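## Task

The rack front holds twelve drive blanks in three rows of four. Facing the rack, press the blank that is third from the left in the bottom row all the way in until it stops and latches, and disturb none of the other blanks. The rack is free-standing, so it must not tilt beyond a slight amount (more than that is a failure) and it must finish where it began. The blank has to stay latched on its own once the robot lets go.

## Robot and tools

Robot: a single six-joint arm with a parallel two-finger gripper. There is only one arm, so every command row covers just that arm. A flat block juts about 9 cm from the last joint's axis toward the gripper's -y side and rotates with the gripper; keep it clear of the rack and blanks.

Frame: the scene frame has its origin on the table surface straight below the arm base, +z up, and +y to the left when looking along +x. The base may sit slightly tilted. Result lines report end_effector_position (metres) and end_effector_quat_wxyz, plus linear (m/s) and angular (rad/s) velocities, all in this frame. The reported hand position can be off, especially when the arm is stretched far. end_effector_position is the midpoint between the finger pads; the fingertips extend 17.5 mm past it along the gripper's +z, which is where the fingers point. Fingers open and close along the gripper's x axis. Turning only the last joint moves that midpoint around a 25 mm circle.

Tool execute_actions: argument actions is a list holding at most one item, or empty. An empty list just returns the current state. An item with rows is a motion: rows is a list of 1 to 15 rows, and steps (1 to 15, default 15) sets how many control steps of 1/30 s run; each row covers one step and the final row repeats to fill the rest. An item with only steps (up to 300) is a wait that issues nothing new and returns once that many steps have passed since the previous result. Optional pictures (boolean) controls whether camera images cam_high and cam_wrist (both 672x504) come back; by default they do. A rejected call moves nothing.

Each row has 9 numbers in this order: joint_1 waist, joint_2 shoulder, joint_3 elbow, joint_4 forearm roll, joint_5 wrist pitch, joint_6 wrist roll, then gripper position, gripper force_limit, gripper speed. The six joint values are absolute target angles in radians, in the same form as the Joint positions line, not offsets. Stated ranges: waist, shoulder, forearm roll, wrist pitch and wrist roll -6.283 to 6.283; elbow -2.792 to 2.792. A target more than 0.010 rad beyond a stated end, and farther out than the joint's last reported angle, gets the call refused; true ends may differ from stated ones by up to 0.010 rad, and over-range targets are clipped to the true end, flagged by "joint sent to its limit" (which may refer to an earlier, still-running action). The last three values lie in [-1, 1] and are absolute settings: position +1 is fully open (50 mm gap), pads meet near -0.65, and -1 means close until blocked; force_limit maps -1/0/+1 to about 20/102/185 N per pad (actual may be ~17 % more); speed maps -1/0/+1 to 20/85/150 mm/s of gap change. For pushing, a closed gripper (position -1, nothing held) makes a compact pusher.

Motion limits: joint targets advance at most 2.09 rad/s (waist, shoulder), 3.14 (elbow), 3.93 (wrist joints), take 0.3 s to reach full speed, and all joints are timed to arrive together. Each step the sent target is clamped to within 0.456 rad (waist, shoulder), 0.683 (elbow) or 0.854 (wrist joints) of the measured angle, and all targets are pulled back if they would put the gripper more than 70 mm from where it is. So large moves need several calls. Between calls the arm keeps heading to the last row sent until it nearly stops or is blocked; to press further you must send a new action.

Result lines: Joint positions and Joint velocities (rad, rad/s, column order); joint torques (offset, scaled, noisy; a change at rest means contact); Flange force (outside force on the gripper, somewhat inaccurate, "no reading" near singular poses or at start); gripper position_measured in counts (gap ≈ (250 − counts) × 0.202 mm) and object_status (0 moving, 1 blocked while opening, 2 blocked while closing i.e. gripping, 3 at target or pads together). "joint command not followed" means the clearance check altered targets; HELD marks steps whose row was not sent. MOTOR HOT warns of overheating before a brake stop.

Faults to avoid: contact torque reaching a joint's load limit (waist 295, shoulder 295, elbow 139, wrist joints 39.1 N m) or any outside force of 144 N stops the arm for 10 s and drops the rest of the call. Push the blank gently and in short increments, watching flange force and torques, and back off once it bottoms out and latches. The rack is not fixed: press straight in at the blank's centre so the rack neither slides nor tips, do not bump other blanks or the rack frame, and knock nothing off the table. Prefer smooth, quick, low-effort motion.

Tool zoom_image: camera ("cam_high" or "cam_wrist") and region [x0, y0, x1, y1] in pixels of that camera's latest image, origin at top-left, at most 504 by 504; returns an enlarged view. Use it to find the correct blank (count from the left as seen facing the rack) and confirm it is flush.

Tool finished_scene: scene is the number of the current scene; it ends that scene irreversibly, reports success, and gives the next task. Retract the gripper first so the blank stays latched without help.

Each tool is called after "Request:" by a JSON object that holds its "name" and its "arguments", one argument or row to a line.

## Session

Request:
{"name": "execute_actions", "arguments": {
  "actions": []
}}

Scene clock: 0.00 s of 4500.00 s.
end_effector_position=(+0.3951, +0.2452, +0.1327) position_measured=3 object_status=3 end_effector_quat_wxyz=(+0.156, +0.448, +0.739, -0.478) end_effector_velocity=(+0.000, +0.001, +0.000) end_effector_angular_velocity=(+0.001, -0.002, +0.001)
Joint positions: [ 0.762  0.65   1.886 -0.492  1.58   0.546]
Joint velocities: [ 0.001 -0.    -0.001 -0.    -0.     0.   ]
Joint torques (N m, as the joint torque sensors report them, + toward a larger angle): no reading
Flange force (N, the push that the arm receives, along the gripper's own x y z axes): no reading

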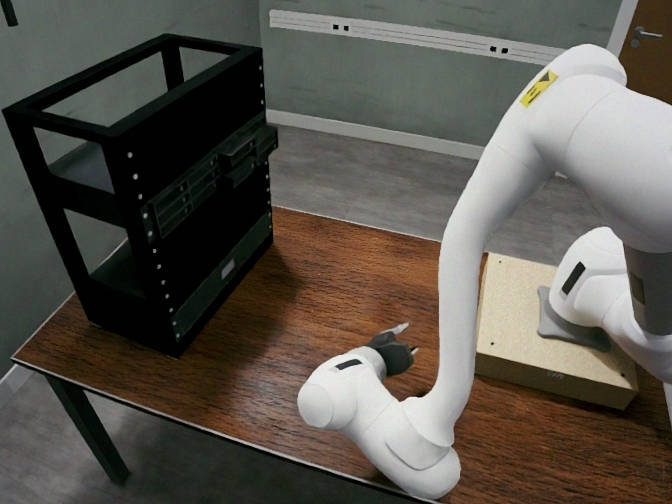

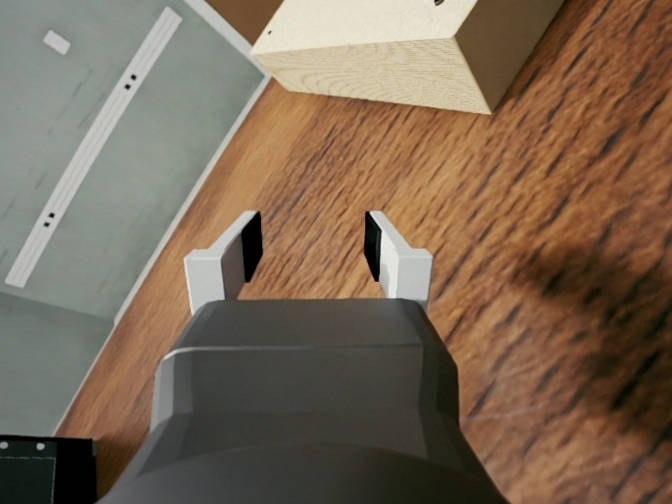

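Request:
{"name": "zoom_image", "arguments": {
  "camera": "cam_high",
  "region": [120, 80, 320, 260]
}}

Region (120, 80, 320, 260) of cam_high's 672x504 image, scaled by 2.520, with more detail than that image has; it fills the top 454 rows of this view, and the rest is white.

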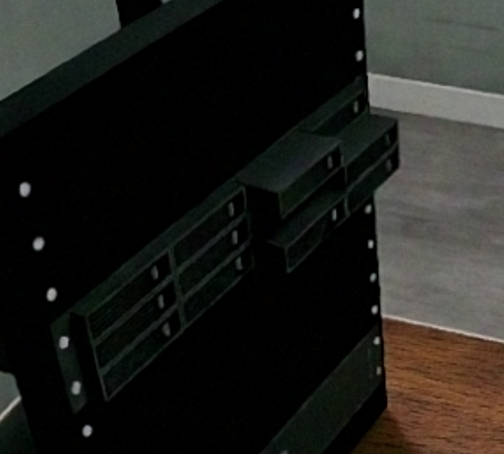

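Request:
{"name": "execute_actions", "arguments": {
  "actions": [
    {"rows": [[0.189,0.2904,2.3062,-2.7673,1.0571,-0.1907,-1,-0.5,0]], "steps": 15}
  ],
  "pictures": false
}}

Request:
{"name": "execute_actions", "arguments": {
  "actions": [
    {"steps": 40}
  ]
}}

Scene clock: 77.67 s of 4500.00 s.
end_effector_position=(+0.5034, +0.0733, +0.1742) position_measured=204 object_status=0 end_effector_quat_wxyz=(+0.206, +0.292, +0.815, -0.456) end_effector_velocity=(+0.235, -0.362, +0.126) end_effector_angular_velocity=(-0.195, +0.174, +0.897)
Joint positions: [ 0.545  0.504  2.057 -0.909  1.367  0.246]
Joint velocities: [-0.49  -0.295  0.343 -1.079 -0.426 -0.6  ]
Joint torques (N m, as the joint torque sensors report them, + toward a larger angle): [  9.21 -74.48 -19.02   0.18   2.73   0.08]
Flange force (N, the push that the arm receives, along the gripper's own x y z axes): [-6.8 5.4 10.8]
Steps of this call (steps 1 to 90: nothing new was sent; then 74.17 s passed at rest; steps 91 to 105: all 15 steps of this action). Readings (joint positions | what the end effector reports):
91: [0.762 0.650 1.886 -0.492 1.580 0.546] | position_measured=7 object_status=0
92: [0.759 0.648 1.888 -0.497 1.576 0.541] | position_measured=21 object_status=0
94: [0.732 0.627 1.914 -0.549 1.545 0.496] | position_measured=50 object_status=0
98: [0.664 0.577 1.972 -0.676 1.473 0.395] | position_measured=106 object_status=0
105: the state above

Scene clock: 79.00 s of 4500.00 s.
end_effector_position=(+0.7535, +0.0848, +0.3756) position_measured=252 object_status=3 end_effector_quat_wxyz=(+0.466, -0.467, +0.532, -0.531) end_effector_velocity=(+0.001, +0.001, +0.001) end_effector_angular_velocity=(-0.002, -0.002, +0.002)
Joint positions: [ 0.189  0.29   2.306 -2.767  1.057 -0.191]
Joint velocities: [-0.001 -0.001 -0.001 -0.004 -0.    -0.   ]
Joint torques (N m, as the joint torque sensors report them, + toward a larger angle): [  2.53 -55.25 -24.32  -2.76   3.28  -0.23]
Flange force (N, the push that the arm receives, along the gripper's own x y z axes): [4.9 0.8 2.3]
Steps of this call (steps 1 to 40: the robot went on to your last target). Readings (joint positions | what the end effector reports):
1: [0.528 0.494 2.069 -0.947 1.352 0.225] | position_measured=218 object_status=0
2: [0.512 0.484 2.080 -0.985 1.338 0.206] | position_measured=232 object_status=0
4: [0.480 0.465 2.102 -1.066 1.310 0.166] | position_measured=252 object_status=0
8: [0.419 0.428 2.145 -1.247 1.257 0.091] | position_measured=252 object_status=0
40: the state above

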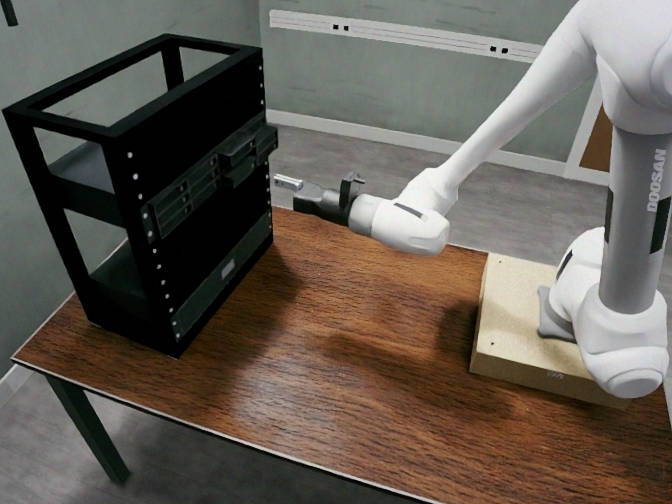

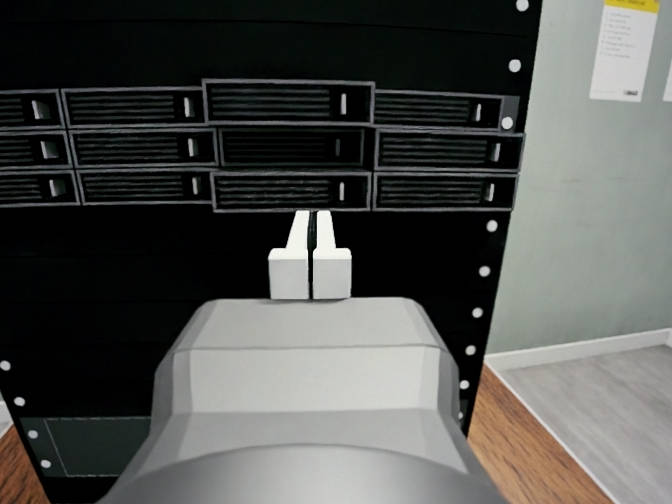

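Request:
{"name": "zoom_image", "arguments": {
  "camera": "cam_wrist",
  "region": [180, 60, 420, 260]
}}

Region (180, 60, 420, 260) of cam_wrist's 672x504 image, scaled by 2.100, with more detail than that image has.

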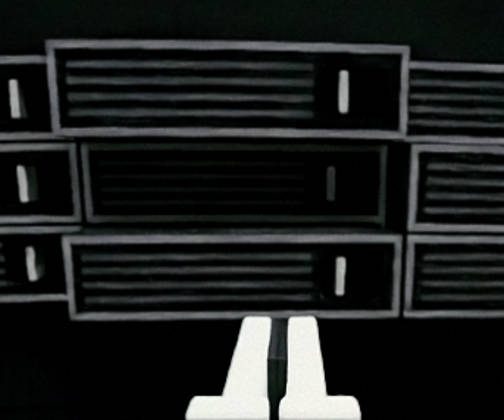

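Request:
{"name": "execute_actions", "arguments": {
  "actions": [
    {"rows": [[0.1878,0.2962,2.2939,-2.7687,1.0505,-0.192,-1,-0.5,0],[0.1866,0.3020,2.2816,-2.7701,1.0439,-0.1933,-1,-0.5,0],[0.1853,0.3077,2.2692,-2.7716,1.0373,-0.1946,-1,-0.5,0],[0.1841,0.3135,2.2569,-2.7730,1.0307,-0.1958,-1,-0.5,0],[0.1829,0.3193,2.2446,-2.7744,1.0241,-0.1971,-1,-0.5,0],[0.1817,0.3251,2.2323,-2.7759,1.0176,-0.1984,-1,-0.5,0],[0.1804,0.3309,2.2199,-2.7773,1.0110,-0.1997,-1,-0.5,0],[0.1792,0.3367,2.2076,-2.7787,1.0044,-0.201,-1,-0.5,0]], "steps": 15}
  ]
}}

Request:
{"name": "zoom_image", "arguments": {
  "camera": "cam_high",
  "region": [200, 110, 340, 215]
}}

Scene clock: 121.07 s of 4500.00 s.
end_effector_position=(+0.8059, +0.0929, +0.3826) position_measured=252 object_status=3 end_effector_quat_wxyz=(+0.469, -0.469, +0.529, -0.529) end_effector_velocity=(+0.003, +0.001, +0.000) end_effector_angular_velocity=(+0.000, +0.000, +0.001)
Joint positions: [ 0.179  0.336  2.208 -2.779  1.005 -0.201]
Joint velocities: [-0.     0.003 -0.006 -0.001 -0.003 -0.   ]
Joint torques (N m, as the joint torque sensors report them, + toward a larger angle): [  4.72 -64.43 -25.68  -2.75   3.18  -0.27]
Flange force (N, the push that the arm receives, along the gripper's own x y z axes): [7.5 4.5 6.0]
Steps of this call (steps 1 to 30: the robot went on to your last target; steps 31 to 90: nothing new was sent; then 38.57 s passed at rest; steps 91 to 105: all 15 steps of this action). Readings (joint positions | what the end effector reports):
91: [0.189 0.290 2.306 -2.767 1.057 -0.191] | position_measured=252 object_status=3
92: [0.189 0.291 2.304 -2.767 1.055 -0.191] | position_measured=252 object_status=3
94: [0.187 0.299 2.288 -2.769 1.047 -0.193] | position_measured=252 object_status=3
98: [0.183 0.320 2.242 -2.775 1.023 -0.197] | position_measured=252 object_status=3
105: the state above

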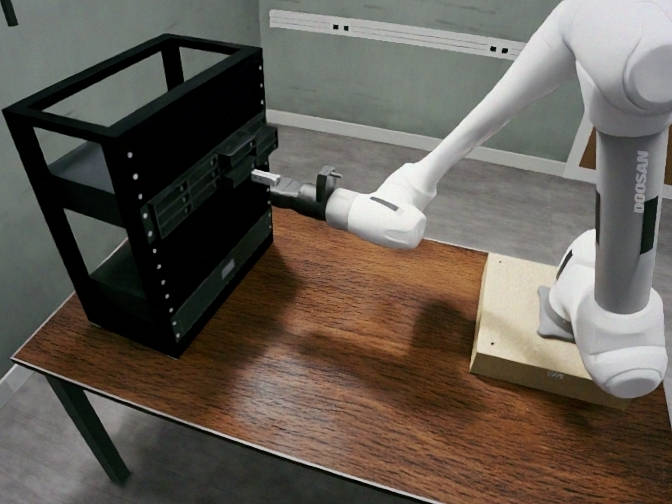

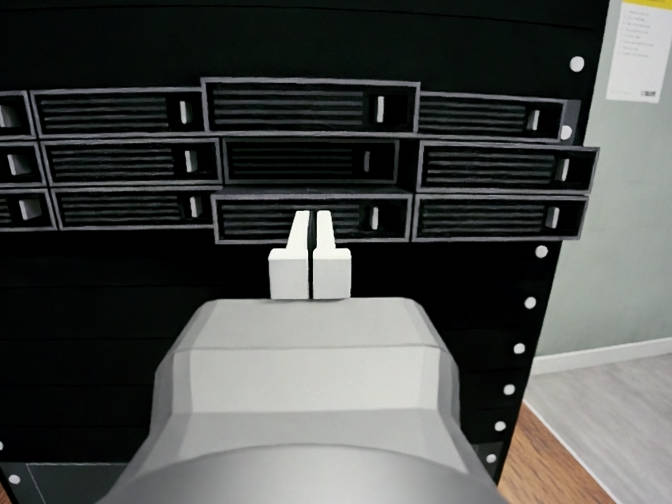

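Region (200, 110, 340, 215) of cam_high's 672x504 image, scaled by 3.600, with more detail than that image has; it fills the top 378 rows of this view, and the rest is white.

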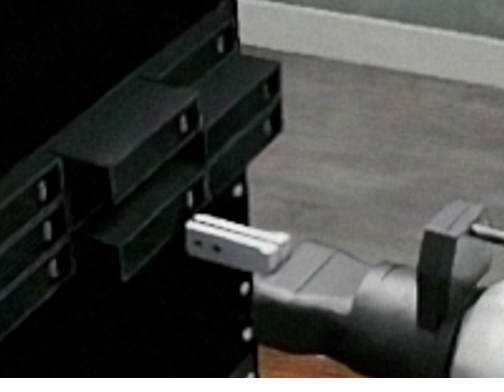

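Request:
{"name": "execute_actions", "arguments": {
  "actions": [
    {"rows": [[0.1786,0.3381,2.2053,-2.7792,1.0034,-0.2005,-1,-0.5,0],[0.1779,0.3395,2.2029,-2.7798,1.0024,-0.2005,-1,-0.5,0],[0.1773,0.3408,2.2006,-2.7803,1.0013,-0.2005,-1,-0.5,0],[0.1767,0.3422,2.1983,-2.7808,1.0003,-0.2005,-1,-0.5,0],[0.1760,0.3436,2.1959,-2.7813,0.9993,-0.2005,-1,-0.5,0],[0.1754,0.3450,2.1936,-2.7819,0.9983,-0.2005,-1,-0.5,0],[0.1748,0.3464,2.1913,-2.7824,0.9973,-0.2005,-1,-0.5,0],[0.1741,0.3477,2.1889,-2.7829,0.9962,-0.2005,-1,-0.5,0],[0.1735,0.3491,2.1866,-2.7835,0.9952,-0.2005,-1,-0.5,0],[0.1729,0.3505,2.1843,-2.7840,0.9942,-0.2005,-1,-0.5,0],[0.1722,0.3519,2.1819,-2.7845,0.9932,-0.2005,-1,-0.5,0],[0.1716,0.3533,2.1796,-2.7850,0.9922,-0.2005,-1,-0.5,0],[0.1710,0.3546,2.1773,-2.7856,0.9912,-0.2005,-1,-0.5,0],[0.1703,0.3560,2.1749,-2.7861,0.9901,-0.2005,-1,-0.5,0],[0.1697,0.3574,2.1726,-2.7866,0.9891,-0.2005,-1,-0.5,0]], "steps": 15}
  ],
  "pictures": false
}}

Request:
{"name": "execute_actions", "arguments": {
  "actions": [
    {"rows": [[0.1691,0.3588,2.1703,-2.7871,0.9881,-0.2005,-1,-0.5,0],[0.1684,0.3602,2.1680,-2.7877,0.9871,-0.2005,-1,-0.5,0],[0.1678,0.3616,2.1656,-2.7882,0.9861,-0.2005,-1,-0.5,0],[0.1672,0.3629,2.1633,-2.7887,0.9850,-0.2005,-1,-0.5,0],[0.1665,0.3643,2.1610,-2.7893,0.9840,-0.2005,-1,-0.5,0],[0.1659,0.3657,2.1586,-2.7898,0.9830,-0.2005,-1,-0.5,0],[0.1653,0.3671,2.1563,-2.7903,0.9820,-0.2005,-1,-0.5,0],[0.1646,0.3685,2.1540,-2.7908,0.9810,-0.2005,-1,-0.5,0],[0.1640,0.3698,2.1516,-2.7914,0.9799,-0.2005,-1,-0.5,0],[0.1634,0.3712,2.1493,-2.7919,0.9789,-0.2005,-1,-0.5,0],[0.1627,0.3726,2.1470,-2.7924,0.9779,-0.2005,-1,-0.5,0],[0.1621,0.3740,2.1446,-2.7930,0.9769,-0.2005,-1,-0.5,0],[0.1615,0.3754,2.1423,-2.7935,0.9759,-0.2005,-1,-0.5,0],[0.1608,0.3767,2.1400,-2.7940,0.9748,-0.2005,-1,-0.5,0],[0.1602,0.3781,2.1376,-2.7945,0.9738,-0.2005,-1,-0.5,0]], "steps": 15}
  ],
  "pictures": false
}}

Request:
{"name": "execute_actions", "arguments": {
  "actions": [
    {"steps": 6}
  ]
}}

Request:
{"name": "zoom_image", "arguments": {
  "camera": "cam_high",
  "region": [200, 110, 340, 215]
}}

Scene clock: 152.57 s of 4500.00 s.
end_effector_position=(+0.8225, +0.0916, +0.3827) position_measured=252 object_status=3 end_effector_quat_wxyz=(+0.469, -0.469, +0.529, -0.529) end_effector_velocity=(+0.039, -0.003, +0.001) end_effector_angular_velocity=(-0.001, -0.001, +0.000)
Joint positions: [ 0.171  0.354  2.178 -2.785  0.992 -0.201]
Joint velocities: [-0.019  0.041 -0.071 -0.016 -0.031 -0.001]
Joint torques (N m, as the joint torque sensors report them, + toward a larger angle): [  2.55 -61.33 -26.34  -3.16   2.93  -0.12]
Flange force (N, the push that the arm receives, along the gripper's own x y z axes): [4.5 -3.4 0.1]
Steps of this call (steps 1 to 15: the robot went on to your last target; steps 16 to 90: nothing new was sent; then 28.00 s passed at rest; steps 91 to 105: all 15 steps of this action). Readings (joint positions | what the end effector reports):
91: [0.179 0.337 2.208 -2.779 1.004 -0.201] | position_measured=252 object_status=3
92: [0.179 0.337 2.207 -2.779 1.004 -0.201] | position_measured=252 object_status=3
94: [0.178 0.339 2.203 -2.780 1.003 -0.201] | position_measured=252 object_status=3
98: [0.176 0.344 2.195 -2.782 0.999 -0.201] | position_measured=252 object_status=3
105: the state above

Scene clock: 153.07 s of 4500.00 s.
end_effector_position=(+0.8420, +0.0898, +0.3827) position_measured=252 object_status=3 end_effector_quat_wxyz=(+0.469, -0.469, +0.529, -0.529) end_effector_velocity=(+0.038, -0.005, -0.001) end_effector_angular_velocity=(-0.000, +0.002, -0.001)
Joint positions: [ 0.162  0.375  2.143 -2.793  0.976 -0.2  ]
Joint velocities: [-0.019  0.041 -0.069 -0.015 -0.031  0.   ]
Joint torques (N m, as the joint torque sensors report them, + toward a larger angle): [  2.93 -66.72 -28.07  -2.54   2.92   0.05]
Flange force (N, the push that the arm receives, along the gripper's own x y z axes): [6.3 1.7 0.5]
Steps of this call (steps 1 to 15: all 15 steps of this action). Readings (joint positions | what the end effector reports):
1: [0.171 0.355 2.176 -2.786 0.991 -0.201] | position_measured=252 object_status=3
2: [0.170 0.357 2.174 -2.786 0.990 -0.201] | position_measured=252 object_status=3
4: [0.169 0.360 2.169 -2.787 0.988 -0.200] | position_measured=252 object_status=3
8: [0.166 0.365 2.160 -2.790 0.983 -0.200] | position_measured=252 object_status=3
15: the state above

Scene clock: 153.27 s of 4500.00 s.
end_effector_position=(+0.8450, +0.0894, +0.3827) position_measured=252 object_status=3 end_effector_quat_wxyz=(+0.469, -0.469, +0.529, -0.529) end_effector_velocity=(+0.002, -0.000, +0.002) end_effector_angular_velocity=(-0.000, -0.003, +0.000)
Joint positions: [ 0.16   0.378  2.138 -2.794  0.974 -0.2  ]
Joint velocities: [-0.001  0.    -0.004 -0.001 -0.001 -0.001]
Joint torques (N m, as the joint torque sensors report them, + toward a larger angle): [  2.53 -66.28 -27.51  -2.62   3.23   0.01]
Flange force (N, the push that the arm receives, along the gripper's own x y z axes): [5.0 -1.3 0.4]
Steps of this call (steps 1 to 6: the robot went on to your last target). Readings (joint positions | what the end effector reports):
1: [0.161 0.376 2.141 -2.794 0.975 -0.200] | position_measured=252 object_status=3
2: [0.161 0.377 2.139 -2.794 0.975 -0.200] | position_measured=252 object_status=3
4: [0.160 0.378 2.138 -2.794 0.974 -0.200] | position_measured=252 object_status=3
6: the state above

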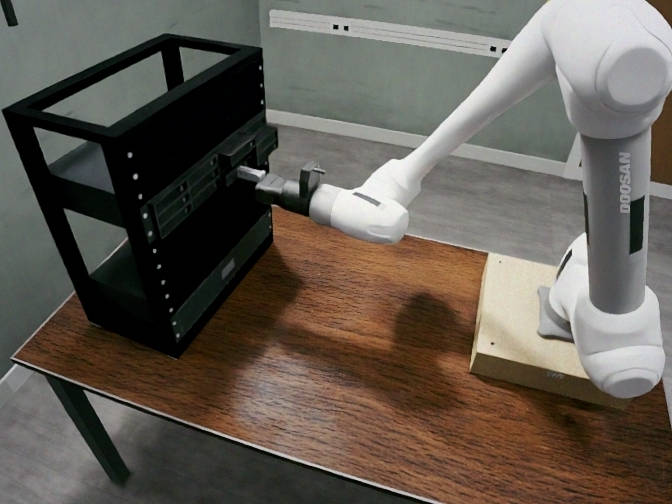

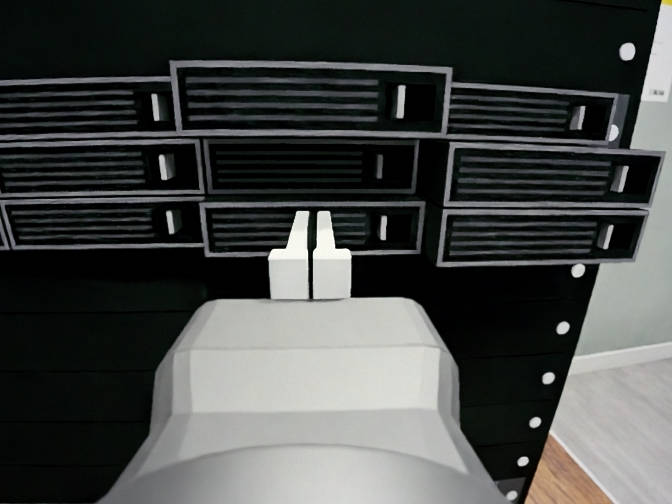

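Region (200, 110, 340, 215) of cam_high's 672x504 image, scaled by 3.600, with more detail than that image has; it fills the top 378 rows of this view, and the rest is white.

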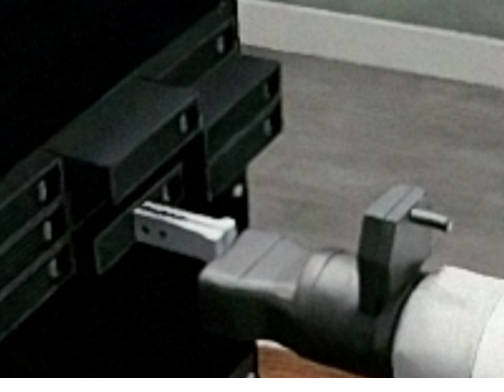

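Request:
{"name": "execute_actions", "arguments": {
  "actions": [
    {"rows": [[0.1597,0.3792,2.1358,-2.7949,0.9730,-0.2005,-1,-0.5,0],[0.1592,0.3802,2.1340,-2.7953,0.9723,-0.2005,-1,-0.5,0],[0.1587,0.3813,2.1323,-2.7958,0.9715,-0.2005,-1,-0.5,0],[0.1583,0.3824,2.1305,-2.7962,0.9707,-0.2005,-1,-0.5,0],[0.1578,0.3834,2.1287,-2.7966,0.9699,-0.2005,-1,-0.5,0],[0.1573,0.3845,2.1269,-2.7970,0.9691,-0.2005,-1,-0.5,0],[0.1568,0.3856,2.1251,-2.7974,0.9683,-0.2005,-1,-0.5,0],[0.1563,0.3866,2.1233,-2.7978,0.9676,-0.2005,-1,-0.5,0],[0.1558,0.3877,2.1215,-2.7982,0.9668,-0.2005,-1,-0.5,0],[0.1553,0.3887,2.1197,-2.7986,0.9660,-0.2005,-1,-0.5,0],[0.1549,0.3898,2.1179,-2.7990,0.9652,-0.2005,-1,-0.5,0]], "steps": 15}
  ]
}}

Request:
{"name": "zoom_image", "arguments": {
  "camera": "cam_wrist",
  "region": [170, 130, 460, 280]
}}

Scene clock: 175.87 s of 4500.00 s.
end_effector_position=(+0.8558, +0.0882, +0.3827) position_measured=252 object_status=3 end_effector_quat_wxyz=(+0.469, -0.470, +0.529, -0.529) end_effector_velocity=(+0.003, -0.001, +0.000) end_effector_angular_velocity=(-0.000, -0.000, -0.000)
Joint positions: [ 0.155  0.39   2.118 -2.799  0.965 -0.2  ]
Joint velocities: [-0.002  0.004 -0.006 -0.001 -0.002 -0.   ]
Joint torques (N m, as the joint torque sensors report them, + toward a larger angle): [  1.78 -67.97 -28.42  -2.89   3.63  -0.46]
Flange force (N, the push that the arm receives, along the gripper's own x y z axes): [3.9 -1.2 -1.5]
Steps of this call (steps 1 to 15: the robot went on to your last target; steps 16 to 90: nothing new was sent; then 19.10 s passed at rest; steps 91 to 105: all 15 steps of this action). Readings (joint positions | what the end effector reports):
91: [0.160 0.378 2.138 -2.795 0.974 -0.200] | position_measured=252 object_status=3
92: [0.160 0.378 2.137 -2.795 0.974 -0.200] | position_measured=252 object_status=3
94: [0.159 0.380 2.134 -2.795 0.972 -0.200] | position_measured=252 object_status=3
98: [0.157 0.384 2.128 -2.797 0.969 -0.200] | position_measured=252 object_status=3
105: the state above

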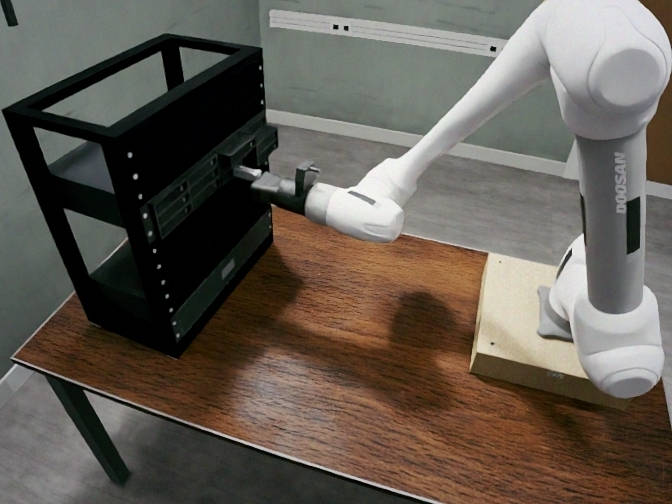

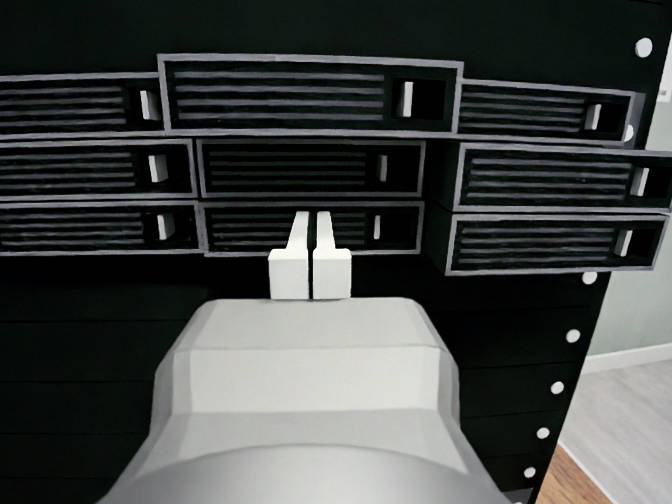

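Region (170, 130, 460, 280) of cam_wrist's 672x504 image, scaled by 1.738, with more detail than that image has; it fills the top 261 rows of this view, and the rest is white.

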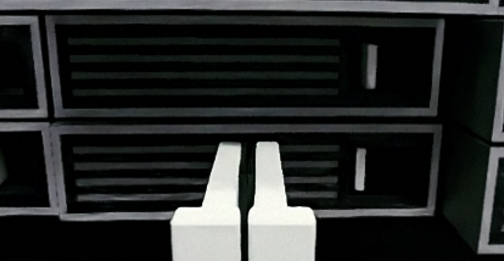

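Request:
{"name": "execute_actions", "arguments": {
  "actions": [
    {"rows": [[0.1546,0.3903,2.1170,-2.7992,0.9648,-0.2005,-1,-0.5,0],[0.1544,0.3909,2.1161,-2.7994,0.9644,-0.2005,-1,-0.5,0],[0.1541,0.3914,2.1152,-2.7996,0.9640,-0.2005,-1,-0.5,0],[0.1539,0.3919,2.1143,-2.7998,0.9636,-0.2005,-1,-0.5,0],[0.1536,0.3925,2.1134,-2.8000,0.9632,-0.2005,-1,-0.5,0]], "steps": 11}
  ]
}}

Scene clock: 182.73 s of 4500.00 s.
end_effector_position=(+0.8584, +0.0879, +0.3826) position_measured=252 object_status=3 end_effector_quat_wxyz=(+0.469, -0.470, +0.529, -0.529) end_effector_velocity=(+0.000, +0.000, -0.001) end_effector_angular_velocity=(-0.000, +0.001, +0.001)
Joint positions: [ 0.154  0.392  2.113 -2.8    0.963 -0.2  ]
Joint velocities: [ 0.     0.001 -0.    -0.    -0.001 -0.   ]
Joint torques (N m, as the joint torque sensors report them, + toward a larger angle): [  1.9  -68.35 -27.9   -2.91   2.88   0.25]
Flange force (N, the push that the arm receives, along the gripper's own x y z axes): [3.0 0.4 0.5]
Steps of this call (steps 1 to 15: the robot went on to your last target; steps 16 to 90: nothing new was sent; then 3.50 s passed at rest; steps 91 to 101: all 11 steps of this action). Readings (joint positions | what the end effector reports):
91: [0.155 0.390 2.118 -2.799 0.965 -0.200] | position_measured=252 object_status=3
92: [0.155 0.390 2.118 -2.799 0.965 -0.200] | position_measured=252 object_status=3
94: [0.154 0.391 2.116 -2.799 0.964 -0.200] | position_measured=252 object_status=3
98: [0.154 0.392 2.114 -2.800 0.963 -0.200] | position_measured=252 object_status=3
101: the state above

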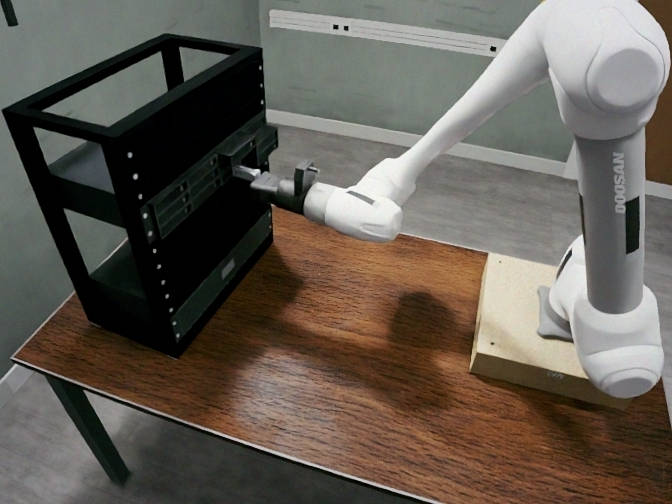

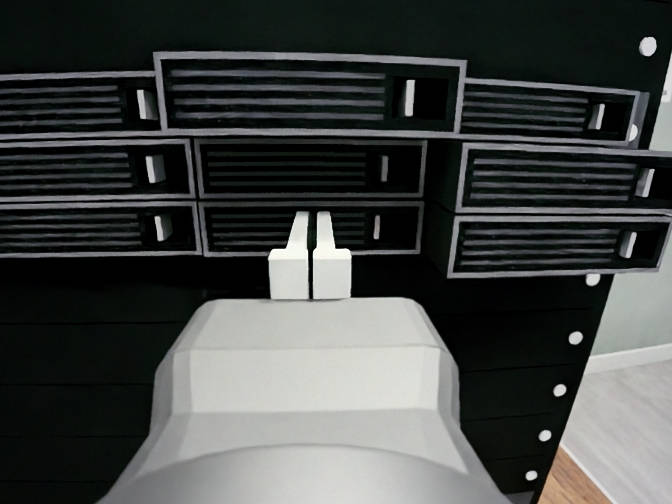

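Request:
{"name": "execute_actions", "arguments": {
  "actions": [
    {"rows": [[0.1534,0.3930,2.1125,-2.8002,0.9628,-0.2005,-1,-0.5,0],[0.1531,0.3935,2.1116,-2.8004,0.9625,-0.2005,-1,-0.5,0],[0.1530,0.3938,2.1111,-2.8005,0.9622,-0.2005,-1,-0.5,0]], "steps": 10}
  ]
}}

Scene clock: 185.97 s of 4500.00 s.
end_effector_position=(+0.8597, +0.0877, +0.3826) position_measured=252 object_status=3 end_effector_quat_wxyz=(+0.469, -0.470, +0.529, -0.529) end_effector_velocity=(+0.000, +0.001, +0.000) end_effector_angular_velocity=(-0.001, -0.001, +0.001)
Joint positions: [ 0.153  0.394  2.111 -2.8    0.962 -0.2  ]
Joint velocities: [ 0.     0.    -0.001 -0.001 -0.    -0.   ]
Joint torques (N m, as the joint torque sensors report them, + toward a larger angle): [ -0.24 -68.36 -29.87  -2.68   3.14   0.04]
Flange force (N, the push that the arm receives, along the gripper's own x y z axes): [1.3 0.3 -4.1]
Steps of this call (steps 1 to 15: the robot went on to your last target; steps 16 to 87: nothing new was sent; steps 88 to 97: all 10 steps of this action). Readings (joint positions | what the end effector reports):
88: [0.154 0.393 2.113 -2.800 0.963 -0.200] | position_measured=252 object_status=3
89: [0.154 0.393 2.113 -2.800 0.963 -0.200] | position_measured=252 object_status=3
91: [0.153 0.393 2.112 -2.800 0.963 -0.200] | position_measured=252 object_status=3
95: [0.153 0.394 2.111 -2.800 0.962 -0.200] | position_measured=252 object_status=3
97: the state above

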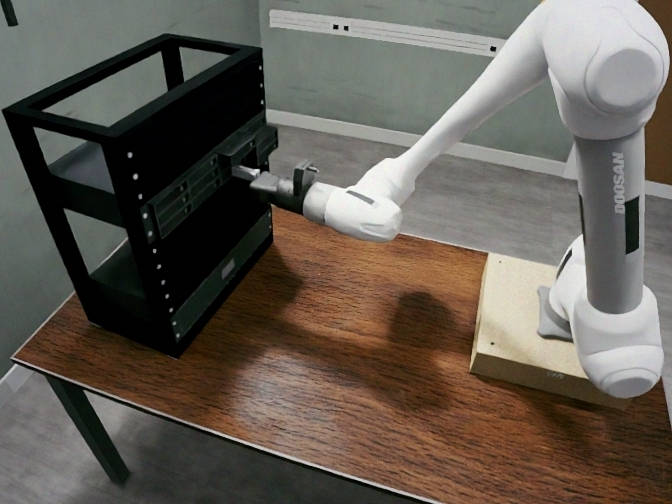

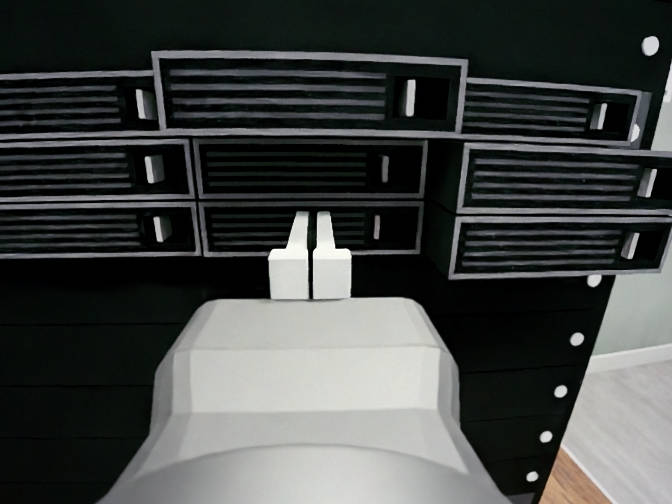

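Request:
{"name": "execute_actions", "arguments": {
  "actions": [
    {"rows": [[0.1528,0.3943,2.1102,-2.8007,0.9618,-0.2005,-1,-0.5,0],[0.1525,0.3949,2.1093,-2.8009,0.9614,-0.2005,-1,-0.5,0]], "steps": 10}
  ]
}}

Scene clock: 189.23 s of 4500.00 s.
end_effector_position=(+0.8607, +0.0876, +0.3826) position_measured=252 object_status=3 end_effector_quat_wxyz=(+0.469, -0.470, +0.529, -0.529) end_effector_velocity=(+0.001, -0.000, +0.001) end_effector_angular_velocity=(-0.000, -0.003, +0.000)
Joint positions: [ 0.153  0.395  2.109 -2.801  0.961 -0.2  ]
Joint velocities: [-0.     0.001 -0.001 -0.001  0.002  0.001]
Joint torques (N m, as the joint torque sensors report them, + toward a larger angle): [  1.47 -68.74 -28.97  -2.68   3.     0.09]
Flange force (N, the push that the arm receives, along the gripper's own x y z axes): [3.6 0.8 -1.2]
Steps of this call (steps 1 to 15: the robot went on to your last target; steps 16 to 88: nothing new was sent; steps 89 to 98: all 10 steps of this action). Readings (joint positions | what the end effector reports):
89: [0.153 0.394 2.111 -2.801 0.962 -0.200] | position_measured=252 object_status=3
90: [0.153 0.394 2.111 -2.801 0.962 -0.200] | position_measured=252 object_status=3
92: [0.153 0.395 2.110 -2.801 0.962 -0.200] | position_measured=252 object_status=3
96: [0.153 0.395 2.109 -2.801 0.961 -0.200] | position_measured=252 object_status=3
98: the state above

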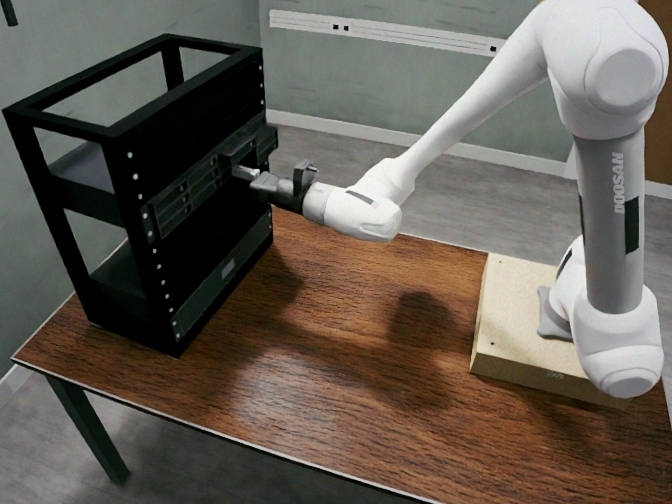

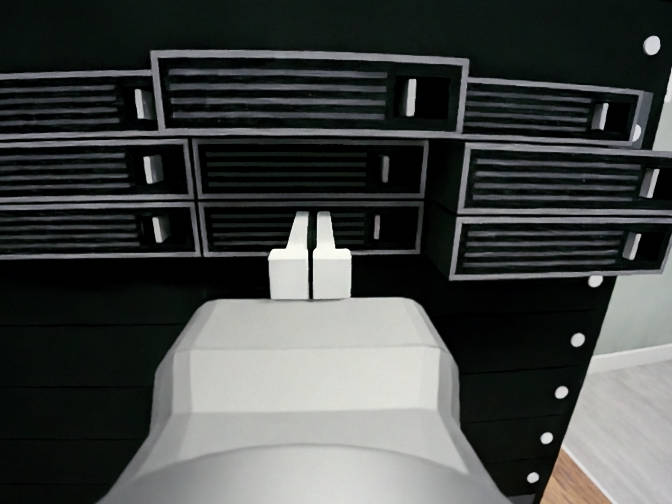

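Request:
{"name": "execute_actions", "arguments": {
  "actions": [
    {"rows": [[0.1523,0.3954,2.1084,-2.8011,0.9610,-0.2005,-1,-0.5,0],[0.1520,0.3960,2.1075,-2.8013,0.9606,-0.2005,-1,-0.5,0]], "steps": 10}
  ]
}}

Scene clock: 192.37 s of 4500.00 s.
end_effector_position=(+0.8617, +0.0874, +0.3826) position_measured=252 object_status=3 end_effector_quat_wxyz=(+0.469, -0.470, +0.529, -0.529) end_effector_velocity=(+0.000, -0.001, +0.000) end_effector_angular_velocity=(-0.001, +0.000, -0.001)
Joint positions: [ 0.152  0.396  2.108 -2.801  0.961 -0.2  ]
Joint velocities: [-0.001  0.    -0.    -0.    -0.    -0.001]
Joint torques (N m, as the joint torque sensors report them, + toward a larger angle): [ -1.36 -64.59 -34.27  -2.7    2.04  -0.18]
Flange force (N, the push that the arm receives, along the gripper's own x y z axes): [4.2 -1.5 -17.5]
Steps of this call (steps 1 to 15: the robot went on to your last target; steps 16 to 84: nothing new was sent; steps 85 to 94: all 10 steps of this action). Readings (joint positions | what the end effector reports):
85: [0.152 0.395 2.109 -2.801 0.961 -0.200] | position_measured=252 object_status=3
86: [0.152 0.395 2.109 -2.801 0.961 -0.200] | position_measured=252 object_status=3
88: [0.152 0.396 2.108 -2.801 0.961 -0.200] | position_measured=252 object_status=3
92: [0.152 0.396 2.108 -2.801 0.961 -0.200] | position_measured=252 object_status=3
94: the state above

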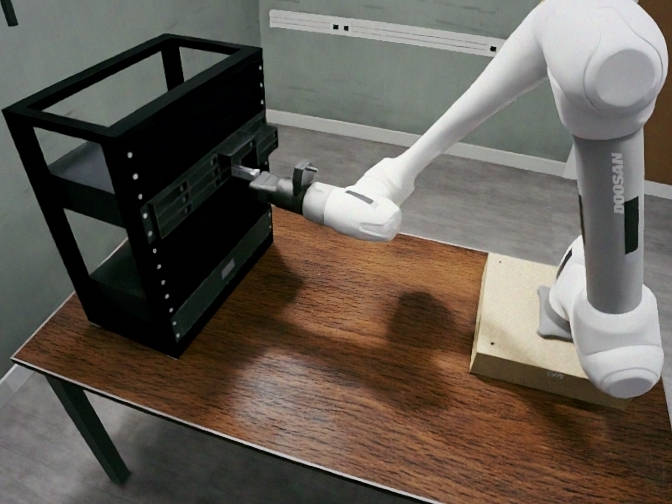

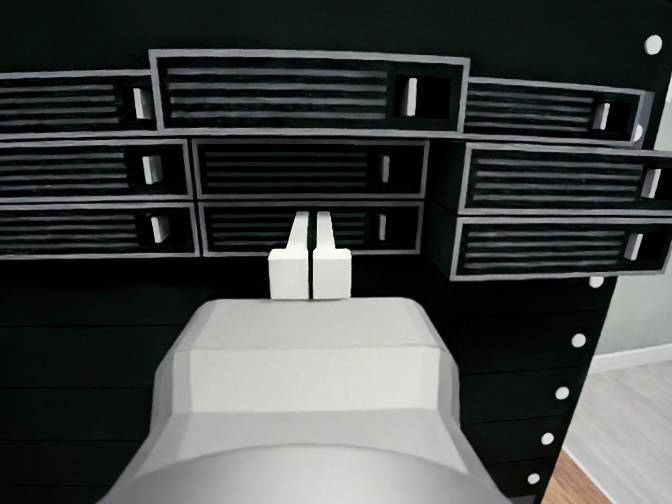

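The tab snapped back and the blank hit its stop. Retracting.

Request:
{"name": "execute_actions", "arguments": {
  "actions": [
    {"rows": [[0.1792,0.3367,2.2076,-2.7787,1.0044,-0.2005,-1,-0.5,0]], "steps": 12}
  ]
}}

Scene clock: 197.53 s of 4500.00 s.
end_effector_position=(+0.8063, +0.0929, +0.3825) position_measured=252 object_status=3 end_effector_quat_wxyz=(+0.469, -0.469, +0.529, -0.529) end_effector_velocity=(-0.002, -0.000, +0.000) end_effector_angular_velocity=(-0.000, +0.000, -0.001)
Joint positions: [ 0.179  0.337  2.207 -2.779  1.004 -0.2  ]
Joint velocities: [ 0.    -0.002  0.003  0.002  0.001 -0.001]
Joint torques (N m, as the joint torque sensors report them, + toward a larger angle): [  3.69 -63.13 -24.97  -3.04   3.4   -0.02]
Flange force (N, the push that the arm receives, along the gripper's own x y z axes): [4.7 1.3 6.7]
Steps of this call (steps 1 to 15: the robot went on to your last target; steps 16 to 90: nothing new was sent; then 1.77 s passed at rest; steps 91 to 102: all 12 steps of this action). Readings (joint positions | what the end effector reports):
91: [0.152 0.396 2.107 -2.801 0.961 -0.200] | position_measured=252 object_status=3
92: [0.153 0.394 2.111 -2.801 0.962 -0.200] | position_measured=252 object_status=3
94: [0.164 0.370 2.152 -2.791 0.980 -0.200] | position_measured=252 object_status=3
98: [0.179 0.338 2.206 -2.779 1.004 -0.200] | position_measured=252 object_status=3
102: the state above

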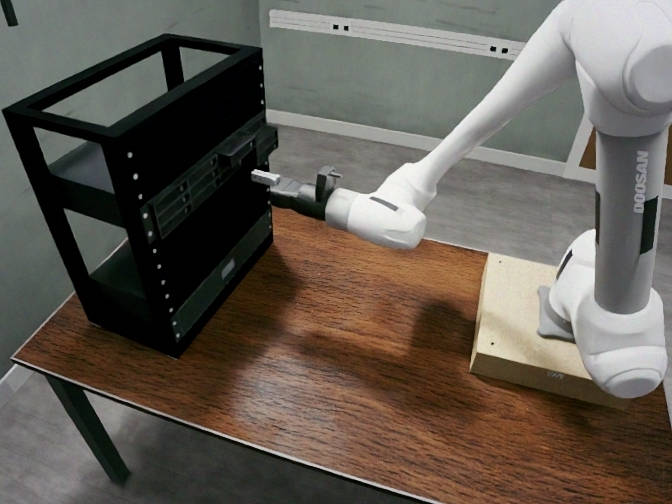

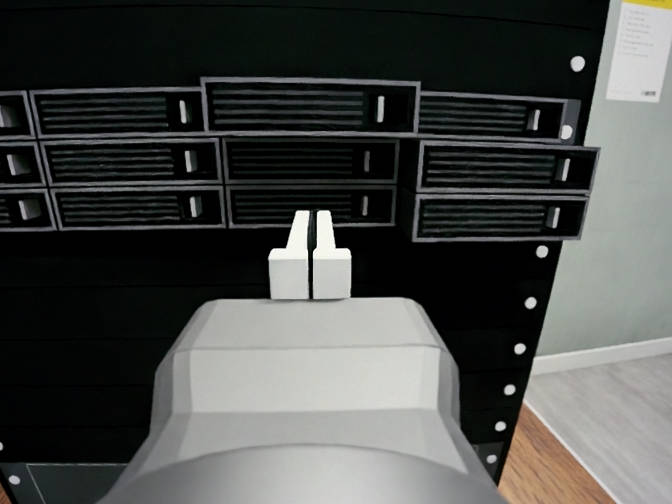

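Request:
{"name": "finished_scene", "arguments": {
  "scene": 2
}}

The scene is finished: the task was done.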